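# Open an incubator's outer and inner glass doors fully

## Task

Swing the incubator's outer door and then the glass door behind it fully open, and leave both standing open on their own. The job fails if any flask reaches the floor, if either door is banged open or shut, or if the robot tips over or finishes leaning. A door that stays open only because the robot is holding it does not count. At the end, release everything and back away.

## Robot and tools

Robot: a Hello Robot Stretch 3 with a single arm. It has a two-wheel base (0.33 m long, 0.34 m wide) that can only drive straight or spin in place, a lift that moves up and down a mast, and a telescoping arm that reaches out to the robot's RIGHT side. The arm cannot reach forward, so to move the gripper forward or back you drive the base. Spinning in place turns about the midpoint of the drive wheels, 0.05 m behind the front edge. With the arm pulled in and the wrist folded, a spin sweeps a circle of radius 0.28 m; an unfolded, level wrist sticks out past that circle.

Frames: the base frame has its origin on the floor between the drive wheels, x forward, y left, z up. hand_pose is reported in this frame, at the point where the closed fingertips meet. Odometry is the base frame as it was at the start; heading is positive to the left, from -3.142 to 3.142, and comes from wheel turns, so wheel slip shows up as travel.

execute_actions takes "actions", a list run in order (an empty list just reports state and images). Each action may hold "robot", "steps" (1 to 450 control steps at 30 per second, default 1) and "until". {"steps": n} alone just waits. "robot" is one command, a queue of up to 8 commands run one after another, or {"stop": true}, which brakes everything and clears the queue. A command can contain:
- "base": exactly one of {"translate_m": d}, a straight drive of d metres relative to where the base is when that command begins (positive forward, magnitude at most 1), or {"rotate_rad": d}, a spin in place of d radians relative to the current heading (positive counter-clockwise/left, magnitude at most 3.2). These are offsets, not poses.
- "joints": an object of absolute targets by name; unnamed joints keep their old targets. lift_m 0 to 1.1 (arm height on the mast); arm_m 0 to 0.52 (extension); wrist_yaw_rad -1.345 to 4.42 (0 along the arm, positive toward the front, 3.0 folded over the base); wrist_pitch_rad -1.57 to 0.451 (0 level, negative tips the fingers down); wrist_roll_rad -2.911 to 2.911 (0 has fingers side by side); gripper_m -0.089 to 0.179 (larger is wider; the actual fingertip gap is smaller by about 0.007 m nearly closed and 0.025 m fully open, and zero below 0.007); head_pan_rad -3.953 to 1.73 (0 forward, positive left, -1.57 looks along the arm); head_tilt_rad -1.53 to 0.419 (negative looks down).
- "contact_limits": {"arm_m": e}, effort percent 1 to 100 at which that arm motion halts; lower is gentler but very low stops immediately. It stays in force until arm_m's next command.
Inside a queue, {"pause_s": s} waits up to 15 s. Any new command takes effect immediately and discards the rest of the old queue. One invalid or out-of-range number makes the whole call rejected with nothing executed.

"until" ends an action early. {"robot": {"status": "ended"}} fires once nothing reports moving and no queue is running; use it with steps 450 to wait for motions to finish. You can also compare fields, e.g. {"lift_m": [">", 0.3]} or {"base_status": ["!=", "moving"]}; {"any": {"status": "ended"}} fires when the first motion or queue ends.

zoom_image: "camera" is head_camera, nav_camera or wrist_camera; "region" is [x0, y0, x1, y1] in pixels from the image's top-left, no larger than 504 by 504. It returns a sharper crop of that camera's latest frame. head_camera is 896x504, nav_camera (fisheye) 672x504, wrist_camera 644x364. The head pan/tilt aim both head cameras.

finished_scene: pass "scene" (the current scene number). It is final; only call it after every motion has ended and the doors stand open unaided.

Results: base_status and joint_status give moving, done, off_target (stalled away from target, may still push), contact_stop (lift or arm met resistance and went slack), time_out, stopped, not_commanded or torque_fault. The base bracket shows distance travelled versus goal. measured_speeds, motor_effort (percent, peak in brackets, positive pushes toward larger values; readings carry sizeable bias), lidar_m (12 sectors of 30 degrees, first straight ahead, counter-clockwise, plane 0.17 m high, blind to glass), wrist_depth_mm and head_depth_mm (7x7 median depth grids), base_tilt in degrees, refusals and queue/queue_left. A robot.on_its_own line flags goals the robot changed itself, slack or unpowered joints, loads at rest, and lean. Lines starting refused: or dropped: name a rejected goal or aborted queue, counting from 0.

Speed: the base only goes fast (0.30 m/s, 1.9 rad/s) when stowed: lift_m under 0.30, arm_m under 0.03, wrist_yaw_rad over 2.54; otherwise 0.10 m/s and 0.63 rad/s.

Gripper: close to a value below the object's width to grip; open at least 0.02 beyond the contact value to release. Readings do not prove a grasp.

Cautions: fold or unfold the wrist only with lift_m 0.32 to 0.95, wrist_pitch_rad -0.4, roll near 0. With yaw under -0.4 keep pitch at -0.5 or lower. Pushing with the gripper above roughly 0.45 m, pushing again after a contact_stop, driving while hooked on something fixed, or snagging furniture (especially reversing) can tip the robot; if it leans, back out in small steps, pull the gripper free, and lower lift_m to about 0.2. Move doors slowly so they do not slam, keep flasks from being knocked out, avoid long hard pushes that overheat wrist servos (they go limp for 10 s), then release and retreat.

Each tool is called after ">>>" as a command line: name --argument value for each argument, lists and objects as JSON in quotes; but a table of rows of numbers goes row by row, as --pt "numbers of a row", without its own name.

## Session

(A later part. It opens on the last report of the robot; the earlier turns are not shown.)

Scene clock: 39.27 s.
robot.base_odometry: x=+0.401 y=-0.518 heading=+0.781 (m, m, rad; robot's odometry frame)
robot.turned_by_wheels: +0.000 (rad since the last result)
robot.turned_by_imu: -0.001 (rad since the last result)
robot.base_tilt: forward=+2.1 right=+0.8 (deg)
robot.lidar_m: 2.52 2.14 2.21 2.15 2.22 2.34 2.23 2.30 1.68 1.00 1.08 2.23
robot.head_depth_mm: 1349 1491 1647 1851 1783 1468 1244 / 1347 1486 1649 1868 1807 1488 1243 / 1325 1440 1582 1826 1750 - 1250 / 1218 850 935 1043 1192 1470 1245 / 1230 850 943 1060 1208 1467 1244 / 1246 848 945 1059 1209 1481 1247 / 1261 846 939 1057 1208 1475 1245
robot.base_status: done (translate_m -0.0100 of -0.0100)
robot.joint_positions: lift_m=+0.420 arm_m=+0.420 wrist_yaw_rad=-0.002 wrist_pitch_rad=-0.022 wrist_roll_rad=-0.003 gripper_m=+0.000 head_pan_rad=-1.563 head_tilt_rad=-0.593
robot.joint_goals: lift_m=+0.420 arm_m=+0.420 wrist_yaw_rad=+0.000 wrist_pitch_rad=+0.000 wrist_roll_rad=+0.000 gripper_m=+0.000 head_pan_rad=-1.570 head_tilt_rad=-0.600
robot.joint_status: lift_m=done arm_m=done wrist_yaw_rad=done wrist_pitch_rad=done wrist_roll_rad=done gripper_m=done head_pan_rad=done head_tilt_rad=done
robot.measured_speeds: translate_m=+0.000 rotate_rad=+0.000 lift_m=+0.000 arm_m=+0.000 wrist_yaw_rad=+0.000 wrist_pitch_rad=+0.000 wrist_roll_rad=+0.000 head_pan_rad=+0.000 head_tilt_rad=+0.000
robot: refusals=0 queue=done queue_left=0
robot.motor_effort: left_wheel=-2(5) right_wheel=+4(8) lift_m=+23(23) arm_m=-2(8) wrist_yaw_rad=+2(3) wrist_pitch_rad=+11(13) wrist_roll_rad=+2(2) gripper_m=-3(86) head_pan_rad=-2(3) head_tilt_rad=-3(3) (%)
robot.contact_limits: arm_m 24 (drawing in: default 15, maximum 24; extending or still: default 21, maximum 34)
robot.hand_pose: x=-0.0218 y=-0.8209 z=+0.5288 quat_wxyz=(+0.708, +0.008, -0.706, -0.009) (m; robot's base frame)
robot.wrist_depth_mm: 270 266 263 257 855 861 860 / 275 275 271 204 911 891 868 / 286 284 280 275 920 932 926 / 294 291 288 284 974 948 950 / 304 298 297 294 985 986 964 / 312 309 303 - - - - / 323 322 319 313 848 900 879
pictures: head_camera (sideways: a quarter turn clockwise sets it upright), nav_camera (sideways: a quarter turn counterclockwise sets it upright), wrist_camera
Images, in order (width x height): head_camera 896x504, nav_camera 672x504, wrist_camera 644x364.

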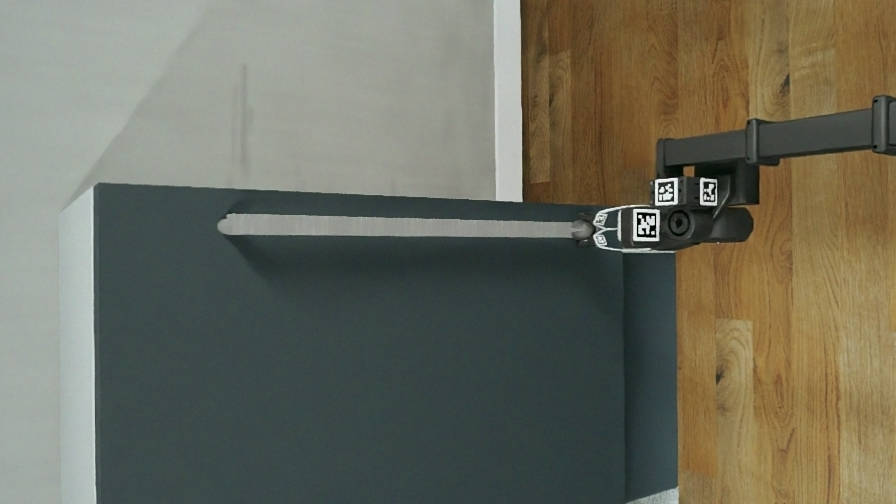

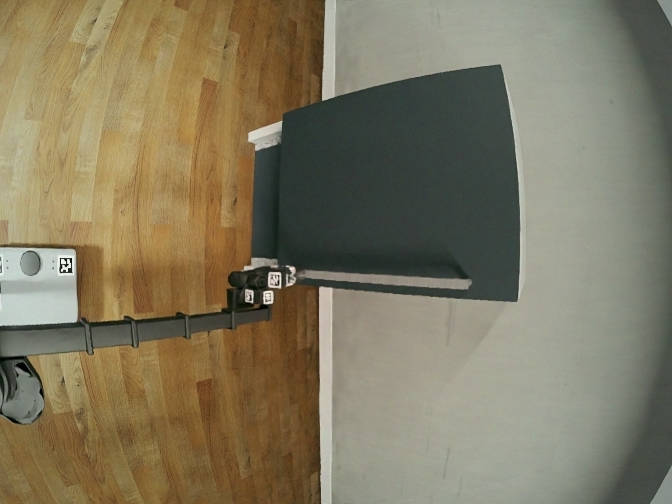

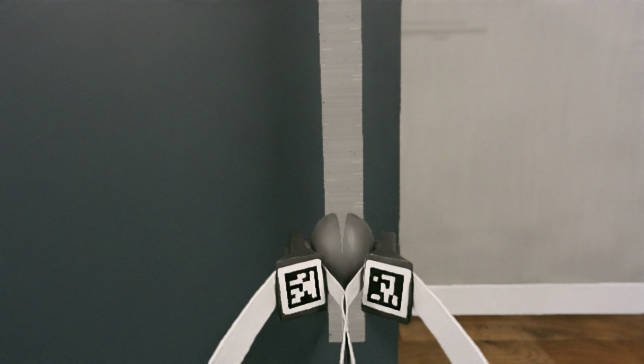

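>>> execute_actions --actions '[{"robot":[{"joints":{"gripper_m":0.1}},{"joints":{"arm_m":0.49}},{"joints":{"gripper_m":-0.06}},{"pause_s":0.5}],"steps":400,"until":{"robot":{"status":"ended"}}}]'

>>> execute_actions --actions '[{"robot":{"joints":{"arm_m":0.42},"contact_limits":{"arm_m":40}},"steps":400,"until":{"robot":{"status":"ended"}}}]'

Scene clock: 45.60 s.
robot.base_odometry: x=+0.401 y=-0.518 heading=+0.781 (m, m, rad; robot's odometry frame)
robot.turned_by_wheels: +0.000 (rad since the last result)
robot.turned_by_imu: -0.001 (rad since the last result)
robot.base_tilt: forward=+2.1 right=+0.8 (deg)
robot.lidar_m: 2.52 2.15 2.22 2.15 2.22 2.33 2.24 2.31 1.68 1.00 1.09 2.22
robot.head_depth_mm: 1348 1481 1637 1857 1786 1469 1243 / 1347 1485 1635 1835 1804 1462 1262 / 1324 1435 1610 1827 1839 1400 1239 / 1195 844 929 1039 1179 1428 1248 / 1210 848 939 1058 1207 1463 1247 / 1220 850 942 1053 1209 1466 1252 / 1239 843 938 1058 1202 1468 1246
robot.base_status: done (translate_m -0.0100 of -0.0100)
robot.joint_positions: lift_m=+0.420 arm_m=+0.491 wrist_yaw_rad=-0.003 wrist_pitch_rad=-0.020 wrist_roll_rad=-0.003 gripper_m=-0.055 head_pan_rad=-1.563 head_tilt_rad=-0.593
robot.joint_goals: lift_m=+0.420 arm_m=+0.490 wrist_yaw_rad=+0.000 wrist_pitch_rad=+0.000 wrist_roll_rad=+0.000 gripper_m=-0.057 head_pan_rad=-1.570 head_tilt_rad=-0.600
robot.joint_status: lift_m=done arm_m=done wrist_yaw_rad=done wrist_pitch_rad=done wrist_roll_rad=done gripper_m=done head_pan_rad=done head_tilt_rad=done
robot.measured_speeds: translate_m=+0.000 rotate_rad=+0.000 lift_m=+0.000 arm_m=+0.000 wrist_yaw_rad=+0.000 wrist_pitch_rad=+0.000 wrist_roll_rad=+0.000 head_pan_rad=+0.000 head_tilt_rad=+0.000
robot: refusals=0 queue=done queue_left=0
robot.motor_effort: left_wheel=-2(4) right_wheel=+4(7) lift_m=+24(23) arm_m=-5(6) wrist_yaw_rad=+2(2) wrist_pitch_rad=+10(11) wrist_roll_rad=+2(2) gripper_m=-28(100) head_pan_rad=-3(3) head_tilt_rad=-3(3) (%)
robot.hand_pose: x=-0.0221 y=-0.8915 z=+0.5293 quat_wxyz=(+0.708, +0.006, -0.706, -0.008) (m; robot's base frame)
robot.wrist_depth_mm: 200 198 197 130 195 829 801 / 205 204 202 133 200 825 830 / 211 210 208 138 207 853 851 / 218 216 213 142 213 895 877 / 224 222 220 145 894 903 895 / 230 228 228 148 - 926 912 / 238 236 234 155 232 907 889
pictures: head_camera (sideways: a quarter turn clockwise sets it upright), nav_camera (sideways: a quarter turn counterclockwise sets it upright), wrist_camera
Images, in order (width x height): head_camera 896x504, nav_camera 672x504, wrist_camera 644x364.

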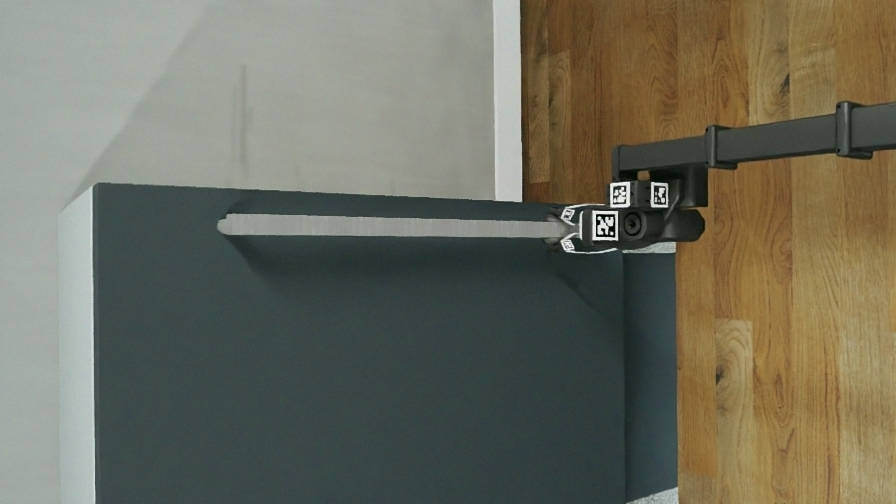

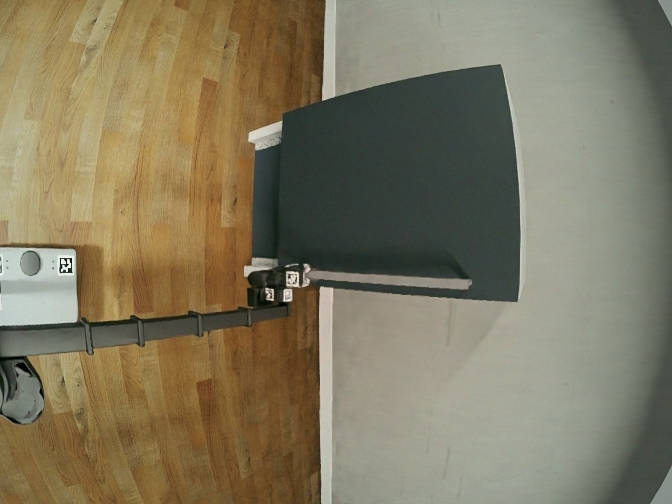

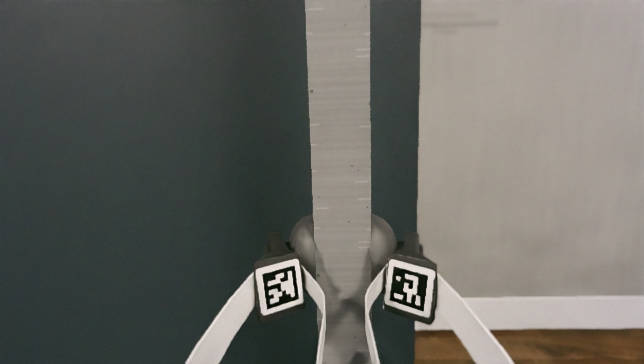

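Scene clock: 47.17 s.
robot.base_odometry: x=+0.401 y=-0.518 heading=+0.782 (m, m, rad; robot's odometry frame)
robot.turned_by_wheels: +0.001 (rad since the last result)
robot.turned_by_imu: +0.001 (rad since the last result)
robot.base_tilt: forward=+2.1 right=+0.7 (deg)
robot.lidar_m: 2.51 2.14 2.21 2.15 2.22 2.33 2.24 2.31 1.68 1.00 1.09 2.23
robot.head_depth_mm: 1347 1479 1660 1846 1784 1463 1241 / 1352 1476 1650 1855 1807 1495 1242 / 1325 1438 1602 1801 1731 - 1238 / 1182 784 849 971 1093 1430 1245 / 1189 794 883 999 1142 1466 1241 / 1207 803 893 1009 1157 1484 1247 / 1212 808 904 1022 1173 1477 1242
robot.base_status: done (translate_m -0.0100 of -0.0100)
robot.joint_positions: lift_m=+0.420 arm_m=+0.420 wrist_yaw_rad=+0.019 wrist_pitch_rad=-0.022 wrist_roll_rad=-0.003 gripper_m=-0.049 head_pan_rad=-1.563 head_tilt_rad=-0.595
robot.joint_goals: lift_m=+0.420 arm_m=+0.420 wrist_yaw_rad=+0.000 wrist_pitch_rad=+0.000 wrist_roll_rad=+0.000 gripper_m=-0.050 head_pan_rad=-1.570 head_tilt_rad=-0.600
robot.joint_status: lift_m=done arm_m=done wrist_yaw_rad=done wrist_pitch_rad=done wrist_roll_rad=done gripper_m=done head_pan_rad=done head_tilt_rad=done
robot.measured_speeds: translate_m=+0.000 rotate_rad=+0.000 lift_m=+0.000 arm_m=+0.000 wrist_yaw_rad=+0.000 wrist_pitch_rad=+0.000 wrist_roll_rad=+0.000 head_pan_rad=+0.000 head_tilt_rad=+0.000
robot: refusals=0 queue=done queue_left=0
robot.on_its_own: gripper_m is held at -0.050, not at your -0.060, by its stall guard, which is still easing; right_wheel is at rest, and its effort (-20) is outside its rest range (-18 to +18); wrist_yaw_rad is at rest, and its effort (-18) is outside its rest range (-12 to +12)
robot.motor_effort: left_wheel=+5(5) right_wheel=-20(20) lift_m=+23(23) arm_m=-2(10) wrist_yaw_rad=-18(18) wrist_pitch_rad=+11(17) wrist_roll_rad=+2(2) gripper_m=-33(34) head_pan_rad=-3(2) head_tilt_rad=-3(3) (%)
robot.contact_limits: arm_m 24 (drawing in: default 15, maximum 24; extending or still: default 21, maximum 34)
robot.hand_pose: x=-0.0166 y=-0.8210 z=+0.5287 quat_wxyz=(+0.709, +0.015, -0.706, -0.001) (m; robot's base frame)
robot.wrist_depth_mm: 226 217 206 133 192 872 855 / 233 223 213 137 196 886 880 / 240 230 218 141 203 941 904 / 249 238 227 145 210 930 926 / 258 245 234 148 989 967 943 / 265 256 242 151 - - 988 / 277 263 251 157 230 896 880
pictures: head_camera (sideways: a quarter turn clockwise sets it upright), nav_camera (sideways: a quarter turn counterclockwise sets it upright), wrist_camera
Images, in order (width x height): head_camera 896x504, nav_camera 672x504, wrist_camera 644x364.

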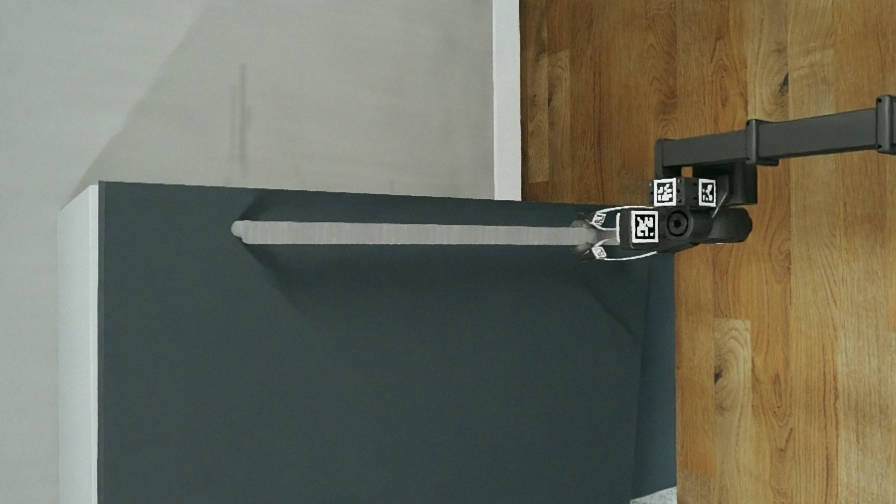

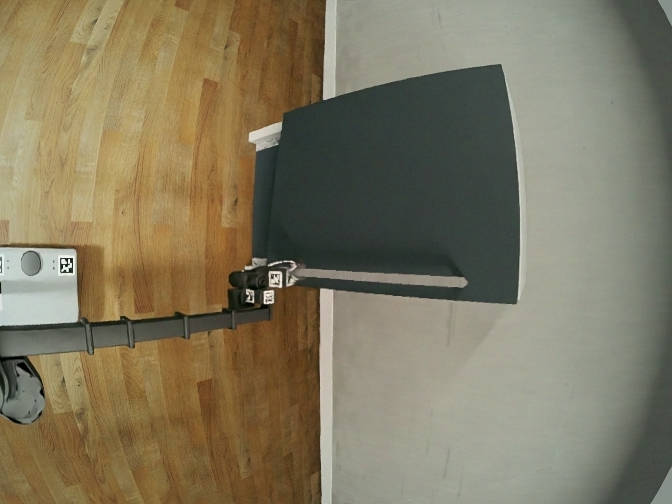

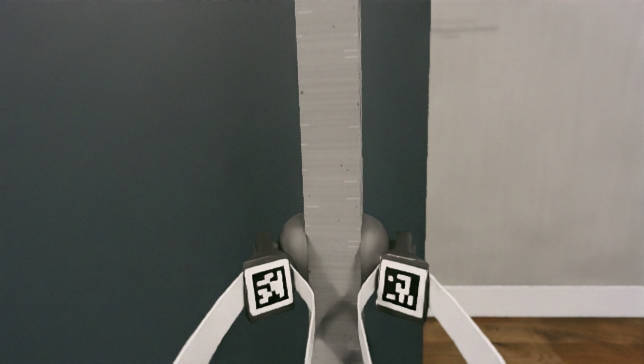

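>>> execute_actions --actions '[{"robot":[{"base":{"translate_m":0.04},"joints":{"arm_m":0.34,"gripper_m":-0.03},"contact_limits":{"arm_m":24}},{"base":{"translate_m":0.05},"joints":{"arm_m":0.26},"contact_limits":{"arm_m":24}}],"steps":400,"until":{"robot":{"status":"ended"}}}]'

Scene clock: 51.57 s.
robot.base_odometry: x=+0.465 y=-0.455 heading=+0.781 (m, m, rad; robot's odometry frame)
robot.turned_by_wheels: -0.001 (rad since the last result)
robot.turned_by_imu: -0.002 (rad since the last result)
robot.base_tilt: forward=+2.1 right=+0.8 (deg)
robot.lidar_m: 2.42 2.05 2.22 2.15 2.22 2.42 2.32 2.34 1.68 1.01 1.08 2.22
robot.head_depth_mm: 1344 1481 1661 1862 1785 1464 1245 / 1319 1422 1617 1845 1781 1462 1253 / 1178 632 676 756 878 1081 - / 1186 657 729 824 942 1096 1244 / 1199 683 761 861 998 1370 1243 / 1204 709 796 907 1045 1398 1251 / 1230 738 830 950 1112 1432 1244
robot.base_status: done (translate_m +0.0500 of +0.0500)
robot.joint_positions: lift_m=+0.420 arm_m=+0.260 wrist_yaw_rad=-0.083 wrist_pitch_rad=-0.024 wrist_roll_rad=-0.003 gripper_m=-0.020 head_pan_rad=-1.563 head_tilt_rad=-0.595
robot.joint_goals: lift_m=+0.420 arm_m=+0.260 wrist_yaw_rad=-0.072 wrist_pitch_rad=+0.000 wrist_roll_rad=+0.000 gripper_m=-0.021 head_pan_rad=-1.570 head_tilt_rad=-0.600
robot.joint_status: lift_m=done arm_m=done wrist_yaw_rad=done wrist_pitch_rad=done wrist_roll_rad=done gripper_m=done head_pan_rad=done head_tilt_rad=done
robot.measured_speeds: translate_m=+0.000 rotate_rad=+0.000 lift_m=+0.000 arm_m=+0.000 wrist_yaw_rad=+0.000 wrist_pitch_rad=+0.000 wrist_roll_rad=+0.000 head_pan_rad=+0.000 head_tilt_rad=+0.000
robot: refusals=0 queue=done queue_left=0
robot.on_its_own: wrist_yaw_rad is held at -0.072, not at your +0.000, by its stall guard, which is not easing now; gripper_m is held at -0.021, not at your -0.030, by its stall guard, which is not easing now
robot.motor_effort: left_wheel=-4(16) right_wheel=+10(49) lift_m=+23(23) arm_m=+0(3) wrist_yaw_rad=+11(62) wrist_pitch_rad=+12(12) wrist_roll_rad=+2(2) gripper_m=-21(41) head_pan_rad=-3(2) head_tilt_rad=-2(2) (%)
robot.contact_limits: arm_m 24 (drawing in: default 15, maximum 24; extending or still: default 21, maximum 34)
robot.hand_pose: x=-0.0427 y=-0.6598 z=+0.5282 quat_wxyz=(+0.708, -0.020, -0.705, -0.038) (m; robot's base frame)
robot.wrist_depth_mm: 268 247 224 137 188 - - / 283 254 231 141 193 - - / 292 263 239 145 198 - - / 303 271 245 149 206 - - / 318 283 256 152 209 - - / 328 294 270 155 - - - / 346 306 269 164 227 885 880
pictures: head_camera (sideways: a quarter turn clockwise sets it upright), nav_camera (sideways: a quarter turn counterclockwise sets it upright), wrist_camera
Images, in order (width x height): head_camera 896x504, nav_camera 672x504, wrist_camera 644x364.

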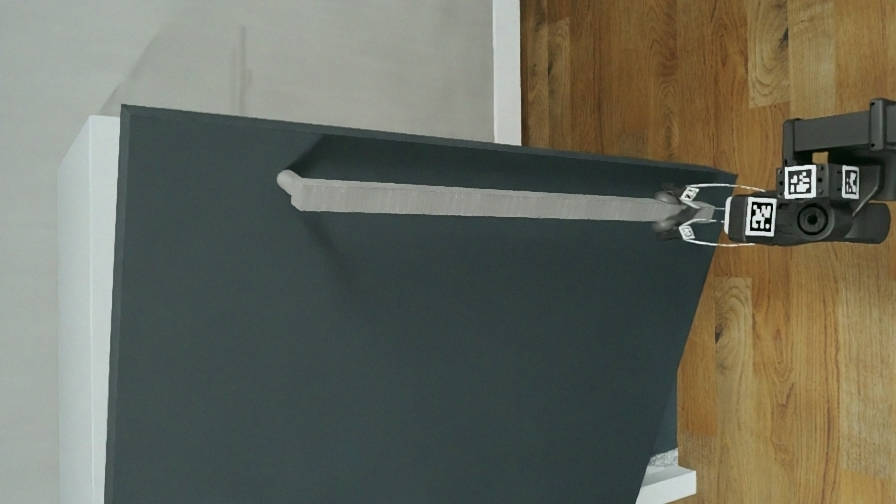

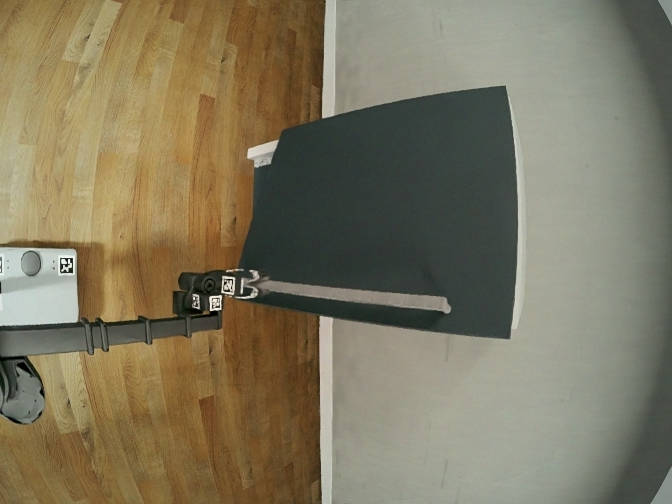

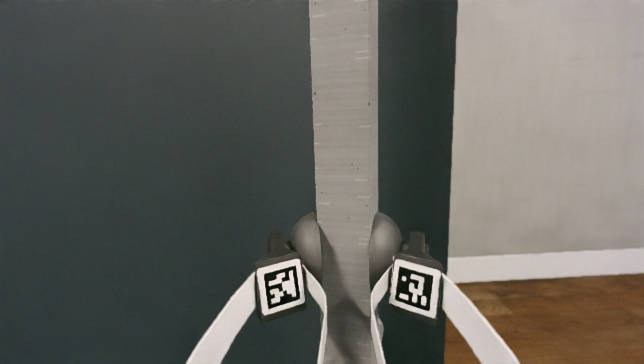

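>>> execute_actions --actions '[{"robot":[{"base":{"translate_m":0.04},"joints":{"arm_m":0.18,"wrist_yaw_rad":0.0},"contact_limits":{"arm_m":24}},{"base":{"translate_m":0.06},"joints":{"arm_m":0.11,"wrist_yaw_rad":0.05},"contact_limits":{"arm_m":24}}],"steps":400,"until":{"robot":{"status":"ended"}}}]'

Scene clock: 53.83 s.
robot.base_odometry: x=+0.493 y=-0.426 heading=+0.781 (m, m, rad; robot's odometry frame)
robot.turned_by_wheels: +0.000 (rad since the last result)
robot.turned_by_imu: +0.000 (rad since the last result)
robot.base_tilt: forward=+2.1 right=+0.8 (deg)
robot.lidar_m: 2.39 2.02 2.23 2.15 2.21 2.47 2.37 2.34 1.67 1.02 1.08 2.22
robot.head_depth_mm: 1344 1471 1645 1840 1795 1464 1237 / 1311 559 626 1785 1740 1465 1263 / 1178 566 604 662 759 893 1255 / 1187 594 663 744 854 988 1258 / 1198 628 702 797 923 1085 1243 / 1207 664 748 857 1003 1397 1242 / 1225 705 799 929 1097 1431 1248
robot.base_status: done (translate_m +0.0400 of +0.0400)
robot.joint_positions: lift_m=+0.420 arm_m=+0.180 wrist_yaw_rad=-0.074 wrist_pitch_rad=-0.026 wrist_roll_rad=-0.003 gripper_m=-0.020 head_pan_rad=-1.563 head_tilt_rad=-0.595
robot.joint_goals: lift_m=+0.420 arm_m=+0.180 wrist_yaw_rad=-0.071 wrist_pitch_rad=+0.000 wrist_roll_rad=+0.000 gripper_m=-0.021 head_pan_rad=-1.570 head_tilt_rad=-0.600
robot.joint_status: lift_m=done arm_m=done wrist_yaw_rad=off_target wrist_pitch_rad=done wrist_roll_rad=done gripper_m=done head_pan_rad=done head_tilt_rad=done
robot.measured_speeds: translate_m=+0.000 rotate_rad=+0.000 lift_m=+0.000 arm_m=+0.000 wrist_yaw_rad=+0.000 wrist_pitch_rad=+0.000 wrist_roll_rad=+0.000 head_pan_rad=+0.000 head_tilt_rad=+0.000
robot: refusals=0 queue=dropped queue_left=0
robot.on_its_own: wrist_yaw_rad is held at -0.071, not at your +0.000, by its stall guard, which is not easing now; gripper_m is held at -0.021, not at your -0.030, by its stall guard, which is not easing now
robot.motor_effort: left_wheel=-2(17) right_wheel=+4(54) lift_m=+23(23) arm_m=-2(3) wrist_yaw_rad=+3(73) wrist_pitch_rad=+13(12) wrist_roll_rad=+2(2) gripper_m=-20(28) head_pan_rad=-2(3) head_tilt_rad=-2(2) (%)
robot.contact_limits: arm_m 24 (drawing in: default 15, maximum 24; extending or still: default 21, maximum 34)
robot.hand_pose: x=-0.0404 y=-0.5801 z=+0.5279 quat_wxyz=(+0.708, -0.017, -0.705, -0.036) (m; robot's base frame)
robot.wrist_depth_mm: 331 285 244 141 187 - - / 354 297 253 145 192 - - / 372 309 260 150 196 - - / 391 321 272 155 203 - - / 412 335 282 156 207 - - / 436 352 300 159 - - - / 561 369 296 173 222 877 880
pictures: head_camera (sideways: a quarter turn clockwise sets it upright), nav_camera (sideways: a quarter turn counterclockwise sets it upright), wrist_camera
dropped: robot: command 0 of its queue: wrist_yaw_rad: off_target
Images, in order (width x height): head_camera 896x504, nav_camera 672x504, wrist_camera 644x364.

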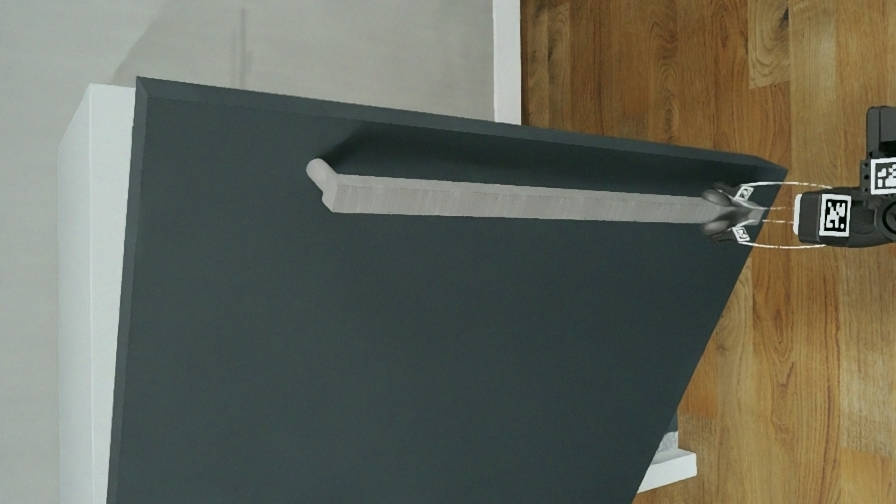

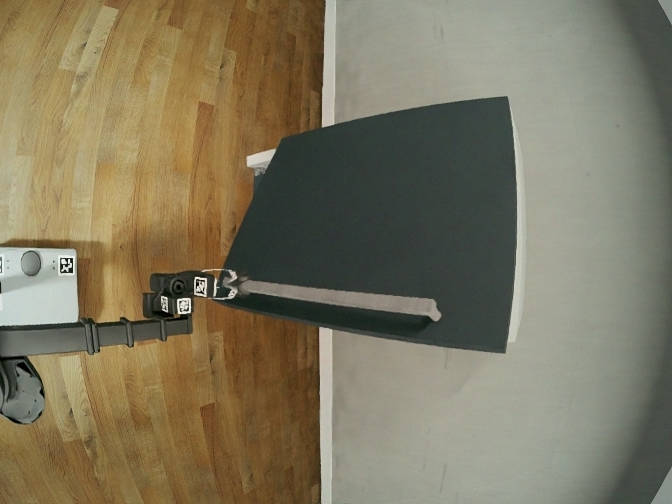

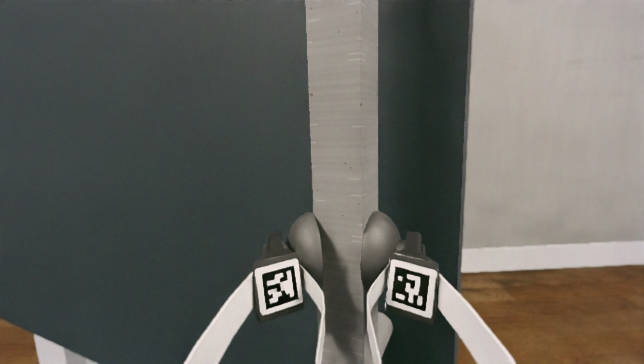

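>>> execute_actions --actions '[{"robot":[{"base":{"translate_m":0.04},"joints":{"arm_m":0.11,"wrist_yaw_rad":-0.07},"contact_limits":{"arm_m":24}},{"base":{"translate_m":0.06},"joints":{"arm_m":0.05},"contact_limits":{"arm_m":24}},{"base":{"translate_m":0.05},"joints":{"arm_m":0.01},"contact_limits":{"arm_m":24}},{"joints":{"gripper_m":0.1}}],"steps":450,"until":{"robot":{"status":"ended"}}}]'

Scene clock: 61.00 s.
robot.base_odometry: x=+0.600 y=-0.321 heading=+0.781 (m, m, rad; robot's odometry frame)
robot.turned_by_wheels: +0.000 (rad since the last result)
robot.turned_by_imu: -0.001 (rad since the last result)
robot.base_tilt: forward=+2.1 right=+0.7 (deg)
robot.lidar_m: 2.23 1.87 2.23 2.15 2.22 2.64 2.51 2.33 1.04 1.04 1.04 2.21
robot.head_depth_mm: 1291 443 467 521 633 1424 1242 / 1183 475 504 492 593 700 870 / 1178 506 550 612 692 778 919 / 1190 553 604 681 780 904 1231 / 1200 596 669 762 890 1063 1245 / 1213 658 750 871 1039 1437 1252 / 1279 737 854 1013 1703 1472 1240
robot.base_status: done (translate_m +0.0500 of +0.0500)
robot.joint_positions: lift_m=+0.420 arm_m=+0.010 wrist_yaw_rad=-0.124 wrist_pitch_rad=-0.026 wrist_roll_rad=-0.003 gripper_m=+0.100 head_pan_rad=-1.563 head_tilt_rad=-0.595
robot.joint_goals: lift_m=+0.420 arm_m=+0.010 wrist_yaw_rad=-0.122 wrist_pitch_rad=+0.000 wrist_roll_rad=+0.000 gripper_m=+0.100 head_pan_rad=-1.570 head_tilt_rad=-0.600
robot.joint_status: lift_m=done arm_m=done wrist_yaw_rad=done wrist_pitch_rad=done wrist_roll_rad=done gripper_m=done head_pan_rad=done head_tilt_rad=done
robot.measured_speeds: translate_m=+0.000 rotate_rad=+0.000 lift_m=+0.000 arm_m=+0.000 wrist_yaw_rad=+0.000 wrist_pitch_rad=+0.000 wrist_roll_rad=+0.000 head_pan_rad=+0.000 head_tilt_rad=+0.000
robot: refusals=0 queue=done queue_left=0
robot.on_its_own: wrist_yaw_rad is held at -0.122, not at your -0.070, by its stall guard, which is not easing now
robot.motor_effort: left_wheel=-1(8) right_wheel=+1(24) lift_m=+23(24) arm_m=-2(3) wrist_yaw_rad=+1(34) wrist_pitch_rad=+13(13) wrist_roll_rad=+2(2) gripper_m=+0(80) head_pan_rad=-3(3) head_tilt_rad=-2(3) (%)
robot.contact_limits: arm_m 24 (drawing in: default 15, maximum 24; extending or still: default 21, maximum 34)
robot.hand_pose: x=-0.0530 y=-0.4088 z=+0.5278 quat_wxyz=(+0.707, -0.034, -0.705, -0.053) (m; robot's base frame)
robot.wrist_depth_mm: - 477 357 294 198 238 - / - 498 377 301 205 257 - / - 527 393 313 239 - - / - 552 407 322 246 - - / - 585 396 332 215 - - / - 775 403 344 222 - - / 954 918 668 358 273 819 906
pictures: head_camera (sideways: a quarter turn clockwise sets it upright), nav_camera (sideways: a quarter turn counterclockwise sets it upright), wrist_camera
Images, in order (width x height): head_camera 896x504, nav_camera 672x504, wrist_camera 644x364.

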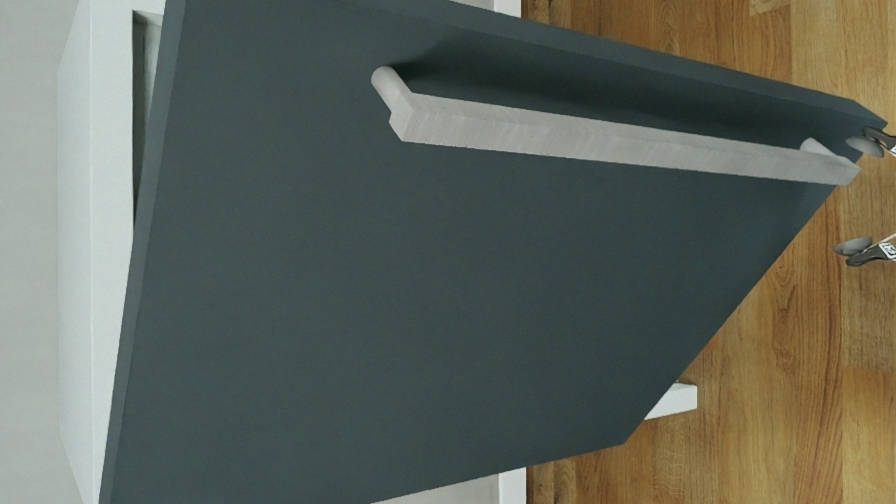

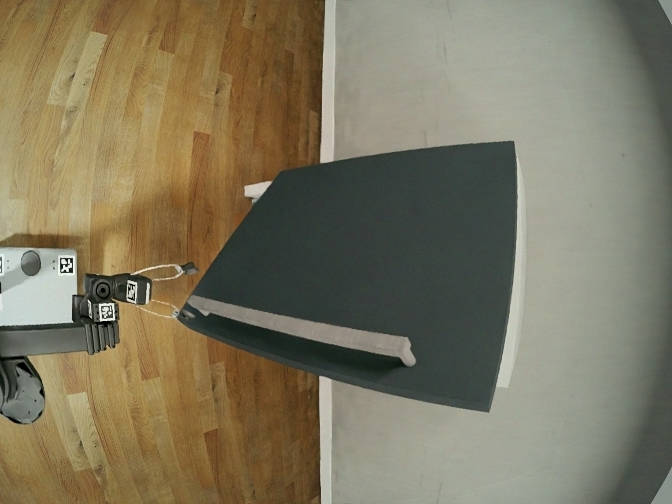

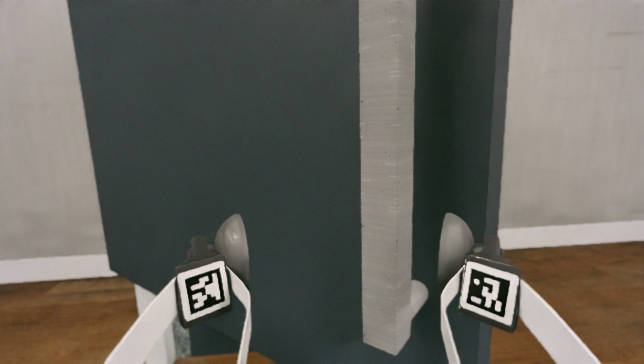

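>>> execute_actions --actions '[{"robot":[{"joints":{"lift_m":0.1,"wrist_yaw_rad":-0.12}},{"base":{"translate_m":-0.4}},{"joints":{"lift_m":0.42,"gripper_m":0.0,"head_pan_rad":-1.2,"head_tilt_rad":-0.7}},{"joints":{"wrist_yaw_rad":1.57}},{"joints":{"arm_m":0.3}}],"steps":450,"until":{"robot":{"status":"ended"}}},{"steps":200,"until":{"robot":{"status":"ended"}}}]'

Scene clock: 79.70 s.
robot.base_odometry: x=+0.316 y=-0.603 heading=+0.781 (m, m, rad; robot's odometry frame)
robot.turned_by_wheels: +0.000 (rad since the last result)
robot.turned_by_imu: -0.003 (rad since the last result)
robot.base_tilt: forward=+2.1 right=+0.7 (deg)
robot.lidar_m: 2.63 2.25 2.23 2.15 2.21 2.21 2.11 2.18 1.68 1.01 1.09 2.22
robot.head_depth_mm: 811 921 1535 1820 1623 1438 1192 / 881 1190 1209 1246 1463 1412 1162 / 906 1275 1268 1411 1506 1440 1189 / 869 511 580 672 798 984 1189 / 483 483 552 659 794 1058 1194 / 554 613 575 768 1551 1382 1191 / 721 885 1270 1952 1641 1382 1182
robot.base_status: done (translate_m -0.4000 of -0.4000)
robot.joint_positions: lift_m=+0.420 arm_m=+0.300 wrist_yaw_rad=+1.569 wrist_pitch_rad=-0.026 wrist_roll_rad=-0.003 gripper_m=+0.000 head_pan_rad=-1.207 head_tilt_rad=-0.691
robot.joint_goals: lift_m=+0.420 arm_m=+0.300 wrist_yaw_rad=+1.570 wrist_pitch_rad=+0.000 wrist_roll_rad=+0.000 gripper_m=+0.000 head_pan_rad=-1.200 head_tilt_rad=-0.700
robot.joint_status: lift_m=done arm_m=done wrist_yaw_rad=done wrist_pitch_rad=done wrist_roll_rad=done gripper_m=done head_pan_rad=done head_tilt_rad=done
robot.measured_speeds: translate_m=+0.000 rotate_rad=+0.000 lift_m=+0.000 arm_m=+0.000 wrist_yaw_rad=+0.000 wrist_pitch_rad=+0.000 wrist_roll_rad=+0.000 head_pan_rad=+0.000 head_tilt_rad=+0.000
robot: refusals=0 queue=done queue_left=0
robot.motor_effort: left_wheel=-1(5) right_wheel=+2(3) lift_m=+23(26) arm_m=+2(2) wrist_yaw_rad=+1(2) wrist_pitch_rad=+13(13) wrist_roll_rad=+2(2) gripper_m=-2(80) head_pan_rad=+4(24) head_tilt_rad=-4(13) (%)
robot.hand_pose: x=+0.2342 y=-0.4452 z=+0.5279 quat_wxyz=(+0.508, +0.505, -0.493, +0.494) (m; robot's base frame)
robot.wrist_depth_mm: - - - - 202 125 152 / - - - - 153 128 174 / - - - - 157 130 206 / - - - - 162 133 250 / - - - - 164 136 317 / - - - - 159 139 432 / 984 962 928 917 230 141 681
pictures: head_camera (sideways: a quarter turn clockwise sets it upright), nav_camera (sideways: a quarter turn counterclockwise sets it upright), wrist_camera
Images, in order (width x height): head_camera 896x504, nav_camera 672x504, wrist_camera 644x364.

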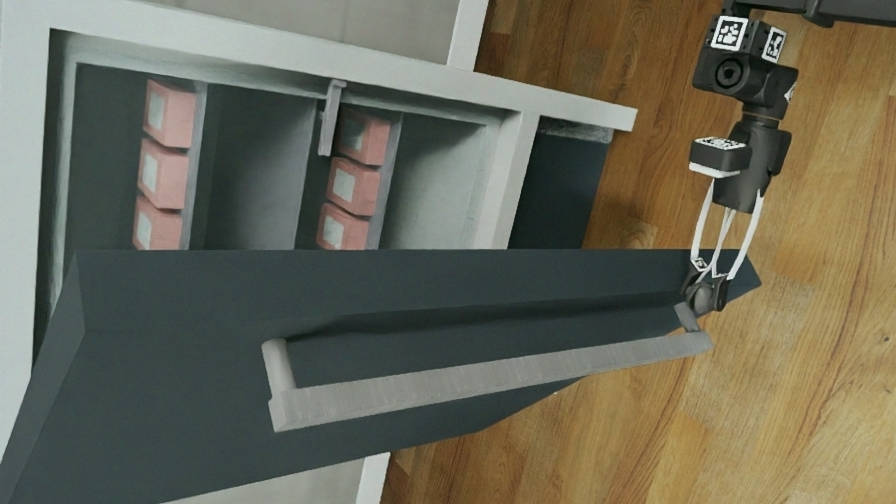

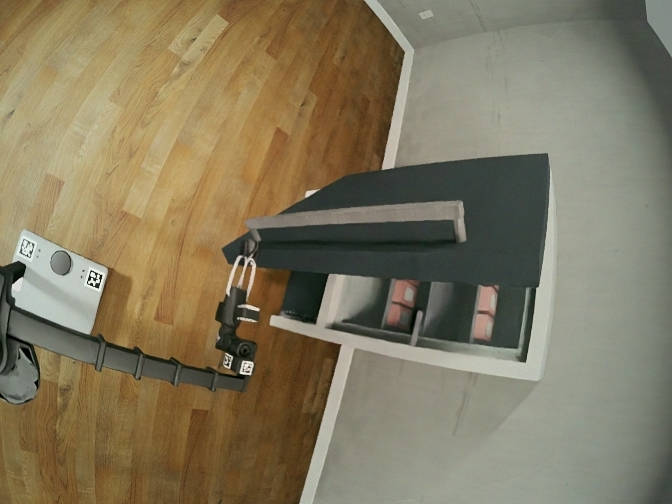

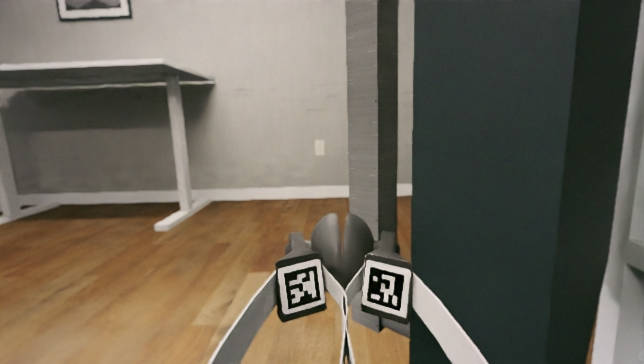

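>>> execute_actions --actions '[{"robot":[{"base":{"translate_m":-0.2}},{"joints":{"arm_m":0.5}},{"base":{"translate_m":0.3}}],"steps":450,"until":{"robot":{"status":"ended"}}}]'

Scene clock: 89.87 s.
robot.base_odometry: x=+0.387 y=-0.532 heading=+0.781 (m, m, rad; robot's odometry frame)
robot.turned_by_wheels: +0.000 (rad since the last result)
robot.turned_by_imu: -0.002 (rad since the last result)
robot.base_tilt: forward=+2.1 right=+0.8 (deg)
robot.lidar_m: 2.53 2.16 2.21 2.15 2.21 2.31 2.21 2.28 1.68 1.00 1.08 2.22
robot.head_depth_mm: 847 1063 1096 1185 1504 1378 1186 / 878 1274 1238 1369 1386 1378 1188 / 879 456 1204 1345 1456 1380 1189 / 841 421 480 556 663 818 1169 / 507 513 542 619 757 1280 1186 / 630 733 940 1323 1626 1387 1189 / 937 1793 2073 2024 1630 1380 1194
robot.base_status: done (translate_m +0.3000 of +0.3000)
robot.joint_positions: lift_m=+0.420 arm_m=+0.500 wrist_yaw_rad=+1.568 wrist_pitch_rad=-0.026 wrist_roll_rad=-0.003 gripper_m=+0.000 head_pan_rad=-1.207 head_tilt_rad=-0.691
robot.joint_goals: lift_m=+0.420 arm_m=+0.500 wrist_yaw_rad=+1.570 wrist_pitch_rad=+0.000 wrist_roll_rad=+0.000 gripper_m=+0.000 head_pan_rad=-1.200 head_tilt_rad=-0.700
robot.joint_status: lift_m=done arm_m=done wrist_yaw_rad=done wrist_pitch_rad=done wrist_roll_rad=done gripper_m=done head_pan_rad=done head_tilt_rad=done
robot.measured_speeds: translate_m=+0.000 rotate_rad=+0.000 lift_m=+0.000 arm_m=+0.000 wrist_yaw_rad=+0.000 wrist_pitch_rad=+0.000 wrist_roll_rad=+0.000 head_pan_rad=+0.000 head_tilt_rad=+0.000
robot: refusals=0 queue=done queue_left=0
robot.motor_effort: left_wheel=-2(9) right_wheel=+2(24) lift_m=+23(23) arm_m=+2(3) wrist_yaw_rad=+2(7) wrist_pitch_rad=+13(13) wrist_roll_rad=+2(2) gripper_m=-3(3) head_pan_rad=+4(3) head_tilt_rad=-3(4) (%)
robot.hand_pose: x=+0.2342 y=-0.6455 z=+0.5279 quat_wxyz=(+0.508, +0.505, -0.493, +0.494) (m; robot's base frame)
robot.wrist_depth_mm: 121 136 162 201 263 388 475 / 123 138 165 206 270 405 502 / 125 140 167 209 278 421 507 / 126 142 170 214 290 447 519 / 128 145 175 202 304 466 521 / 130 146 174 - 346 485 484 / 131 149 175 232 311 628 522
pictures: head_camera (sideways: a quarter turn clockwise sets it upright), nav_camera (sideways: a quarter turn counterclockwise sets it upright), wrist_camera
Images, in order (width x height): head_camera 896x504, nav_camera 672x504, wrist_camera 644x364.

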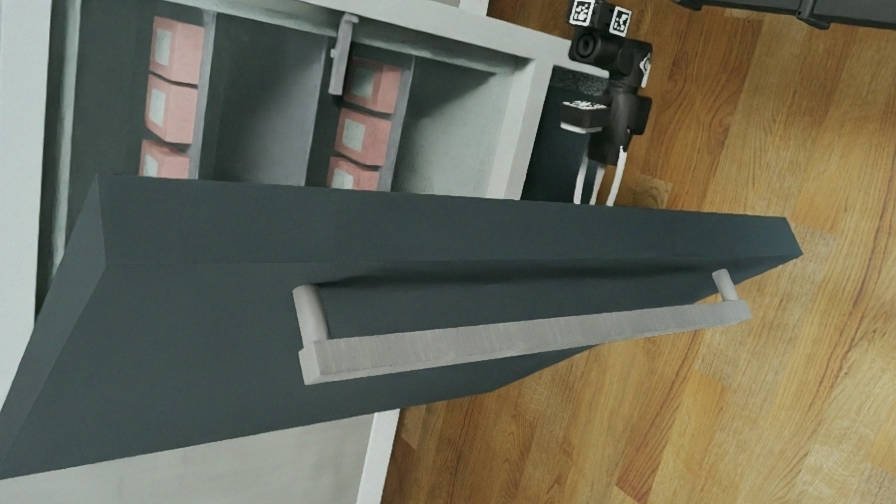

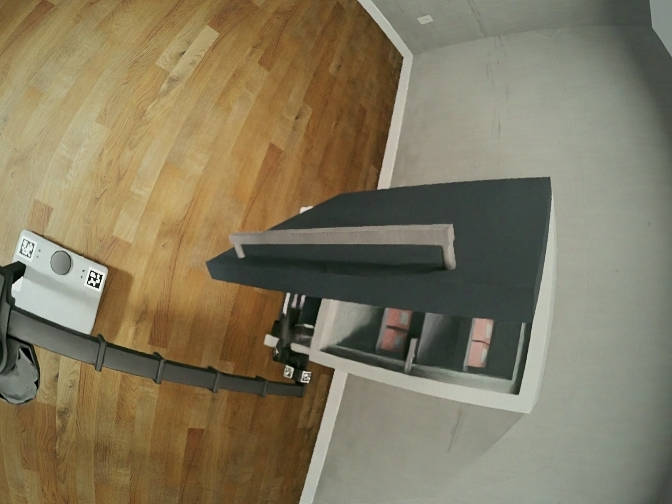

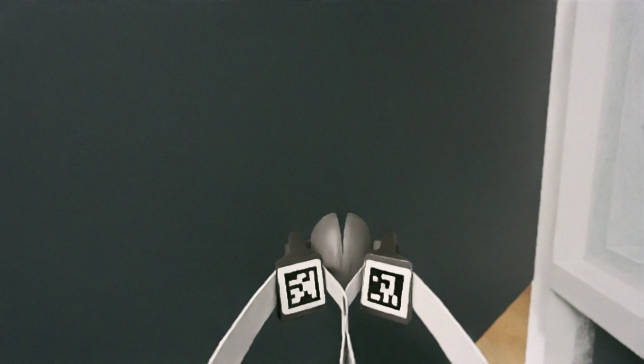

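>>> execute_actions --actions '[{"robot":{"base":{"translate_m":0.2},"joints":{"arm_m":0.42,"head_pan_rad":-1.0}},"steps":450,"until":{"robot":{"status":"ended"}}}]'

Scene clock: 93.37 s.
robot.base_odometry: x=+0.529 y=-0.391 heading=+0.781 (m, m, rad; robot's odometry frame)
robot.turned_by_wheels: +0.000 (rad since the last result)
robot.turned_by_imu: -0.001 (rad since the last result)
robot.base_tilt: forward=+2.1 right=+0.8 (deg)
robot.lidar_m: 2.34 1.97 2.23 2.15 2.22 2.53 2.42 2.34 1.68 1.02 1.07 2.21
robot.head_depth_mm: 884 1097 1221 1320 1368 1306 1185 / 901 1008 1176 1338 1463 1340 1186 / 617 657 823 1090 1488 1360 1183 / 480 379 429 492 578 702 891 / 1641 309 344 399 474 598 859 / 1786 320 372 474 604 1321 1187 / 1910 2169 2429 1960 1635 1382 1186
robot.base_status: done (translate_m +0.2000 of +0.2000)
robot.joint_positions: lift_m=+0.420 arm_m=+0.420 wrist_yaw_rad=+1.569 wrist_pitch_rad=-0.027 wrist_roll_rad=-0.003 gripper_m=+0.000 head_pan_rad=-1.007 head_tilt_rad=-0.692
robot.joint_goals: lift_m=+0.420 arm_m=+0.420 wrist_yaw_rad=+1.570 wrist_pitch_rad=+0.000 wrist_roll_rad=+0.000 gripper_m=+0.000 head_pan_rad=-1.000 head_tilt_rad=-0.700
robot.joint_status: lift_m=done arm_m=done wrist_yaw_rad=done wrist_pitch_rad=done wrist_roll_rad=done gripper_m=done head_pan_rad=done head_tilt_rad=done
robot.measured_speeds: translate_m=+0.000 rotate_rad=+0.000 lift_m=+0.000 arm_m=+0.000 wrist_yaw_rad=+0.000 wrist_pitch_rad=+0.000 wrist_roll_rad=+0.000 head_pan_rad=+0.000 head_tilt_rad=+0.000
robot: refusals=0 queue=done queue_left=0
robot.motor_effort: left_wheel=-1(13) right_wheel=+2(55) lift_m=+24(24) arm_m=-2(4) wrist_yaw_rad=+1(15) wrist_pitch_rad=+13(13) wrist_roll_rad=+2(2) gripper_m=-2(4) head_pan_rad=+3(18) head_tilt_rad=-4(4) (%)
robot.hand_pose: x=+0.2341 y=-0.5659 z=+0.5277 quat_wxyz=(+0.508, +0.505, -0.493, +0.494) (m; robot's base frame)
robot.wrist_depth_mm: 172 181 192 206 223 242 264 / 176 185 197 212 228 249 274 / 179 189 202 219 236 256 284 / 182 193 208 225 243 266 292 / 187 199 214 224 251 277 303 / 192 203 217 - 265 284 315 / 195 209 222 243 264 297 327
pictures: head_camera (sideways: a quarter turn clockwise sets it upright), nav_camera (sideways: a quarter turn counterclockwise sets it upright), wrist_camera
Images, in order (width x height): head_camera 896x504, nav_camera 672x504, wrist_camera 644x364.

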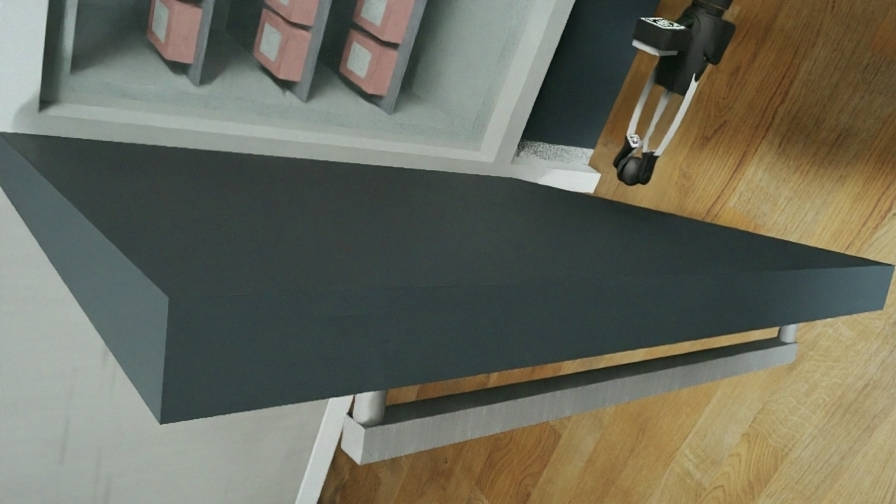

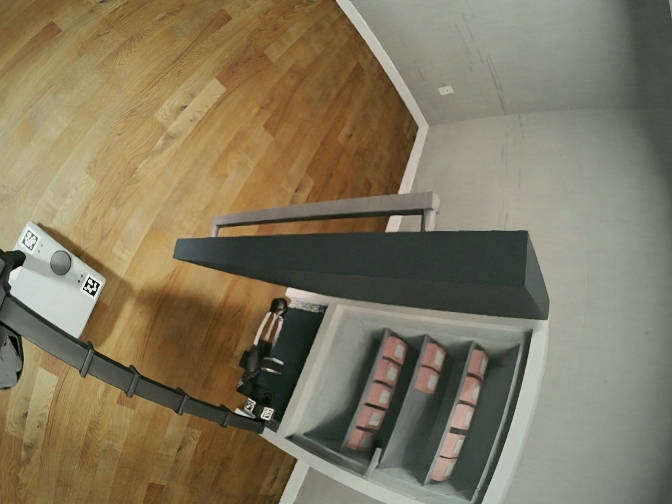

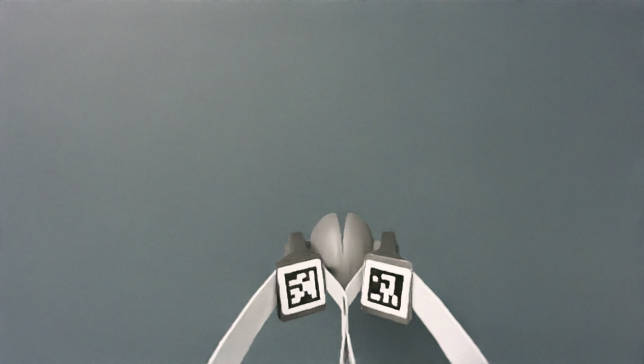

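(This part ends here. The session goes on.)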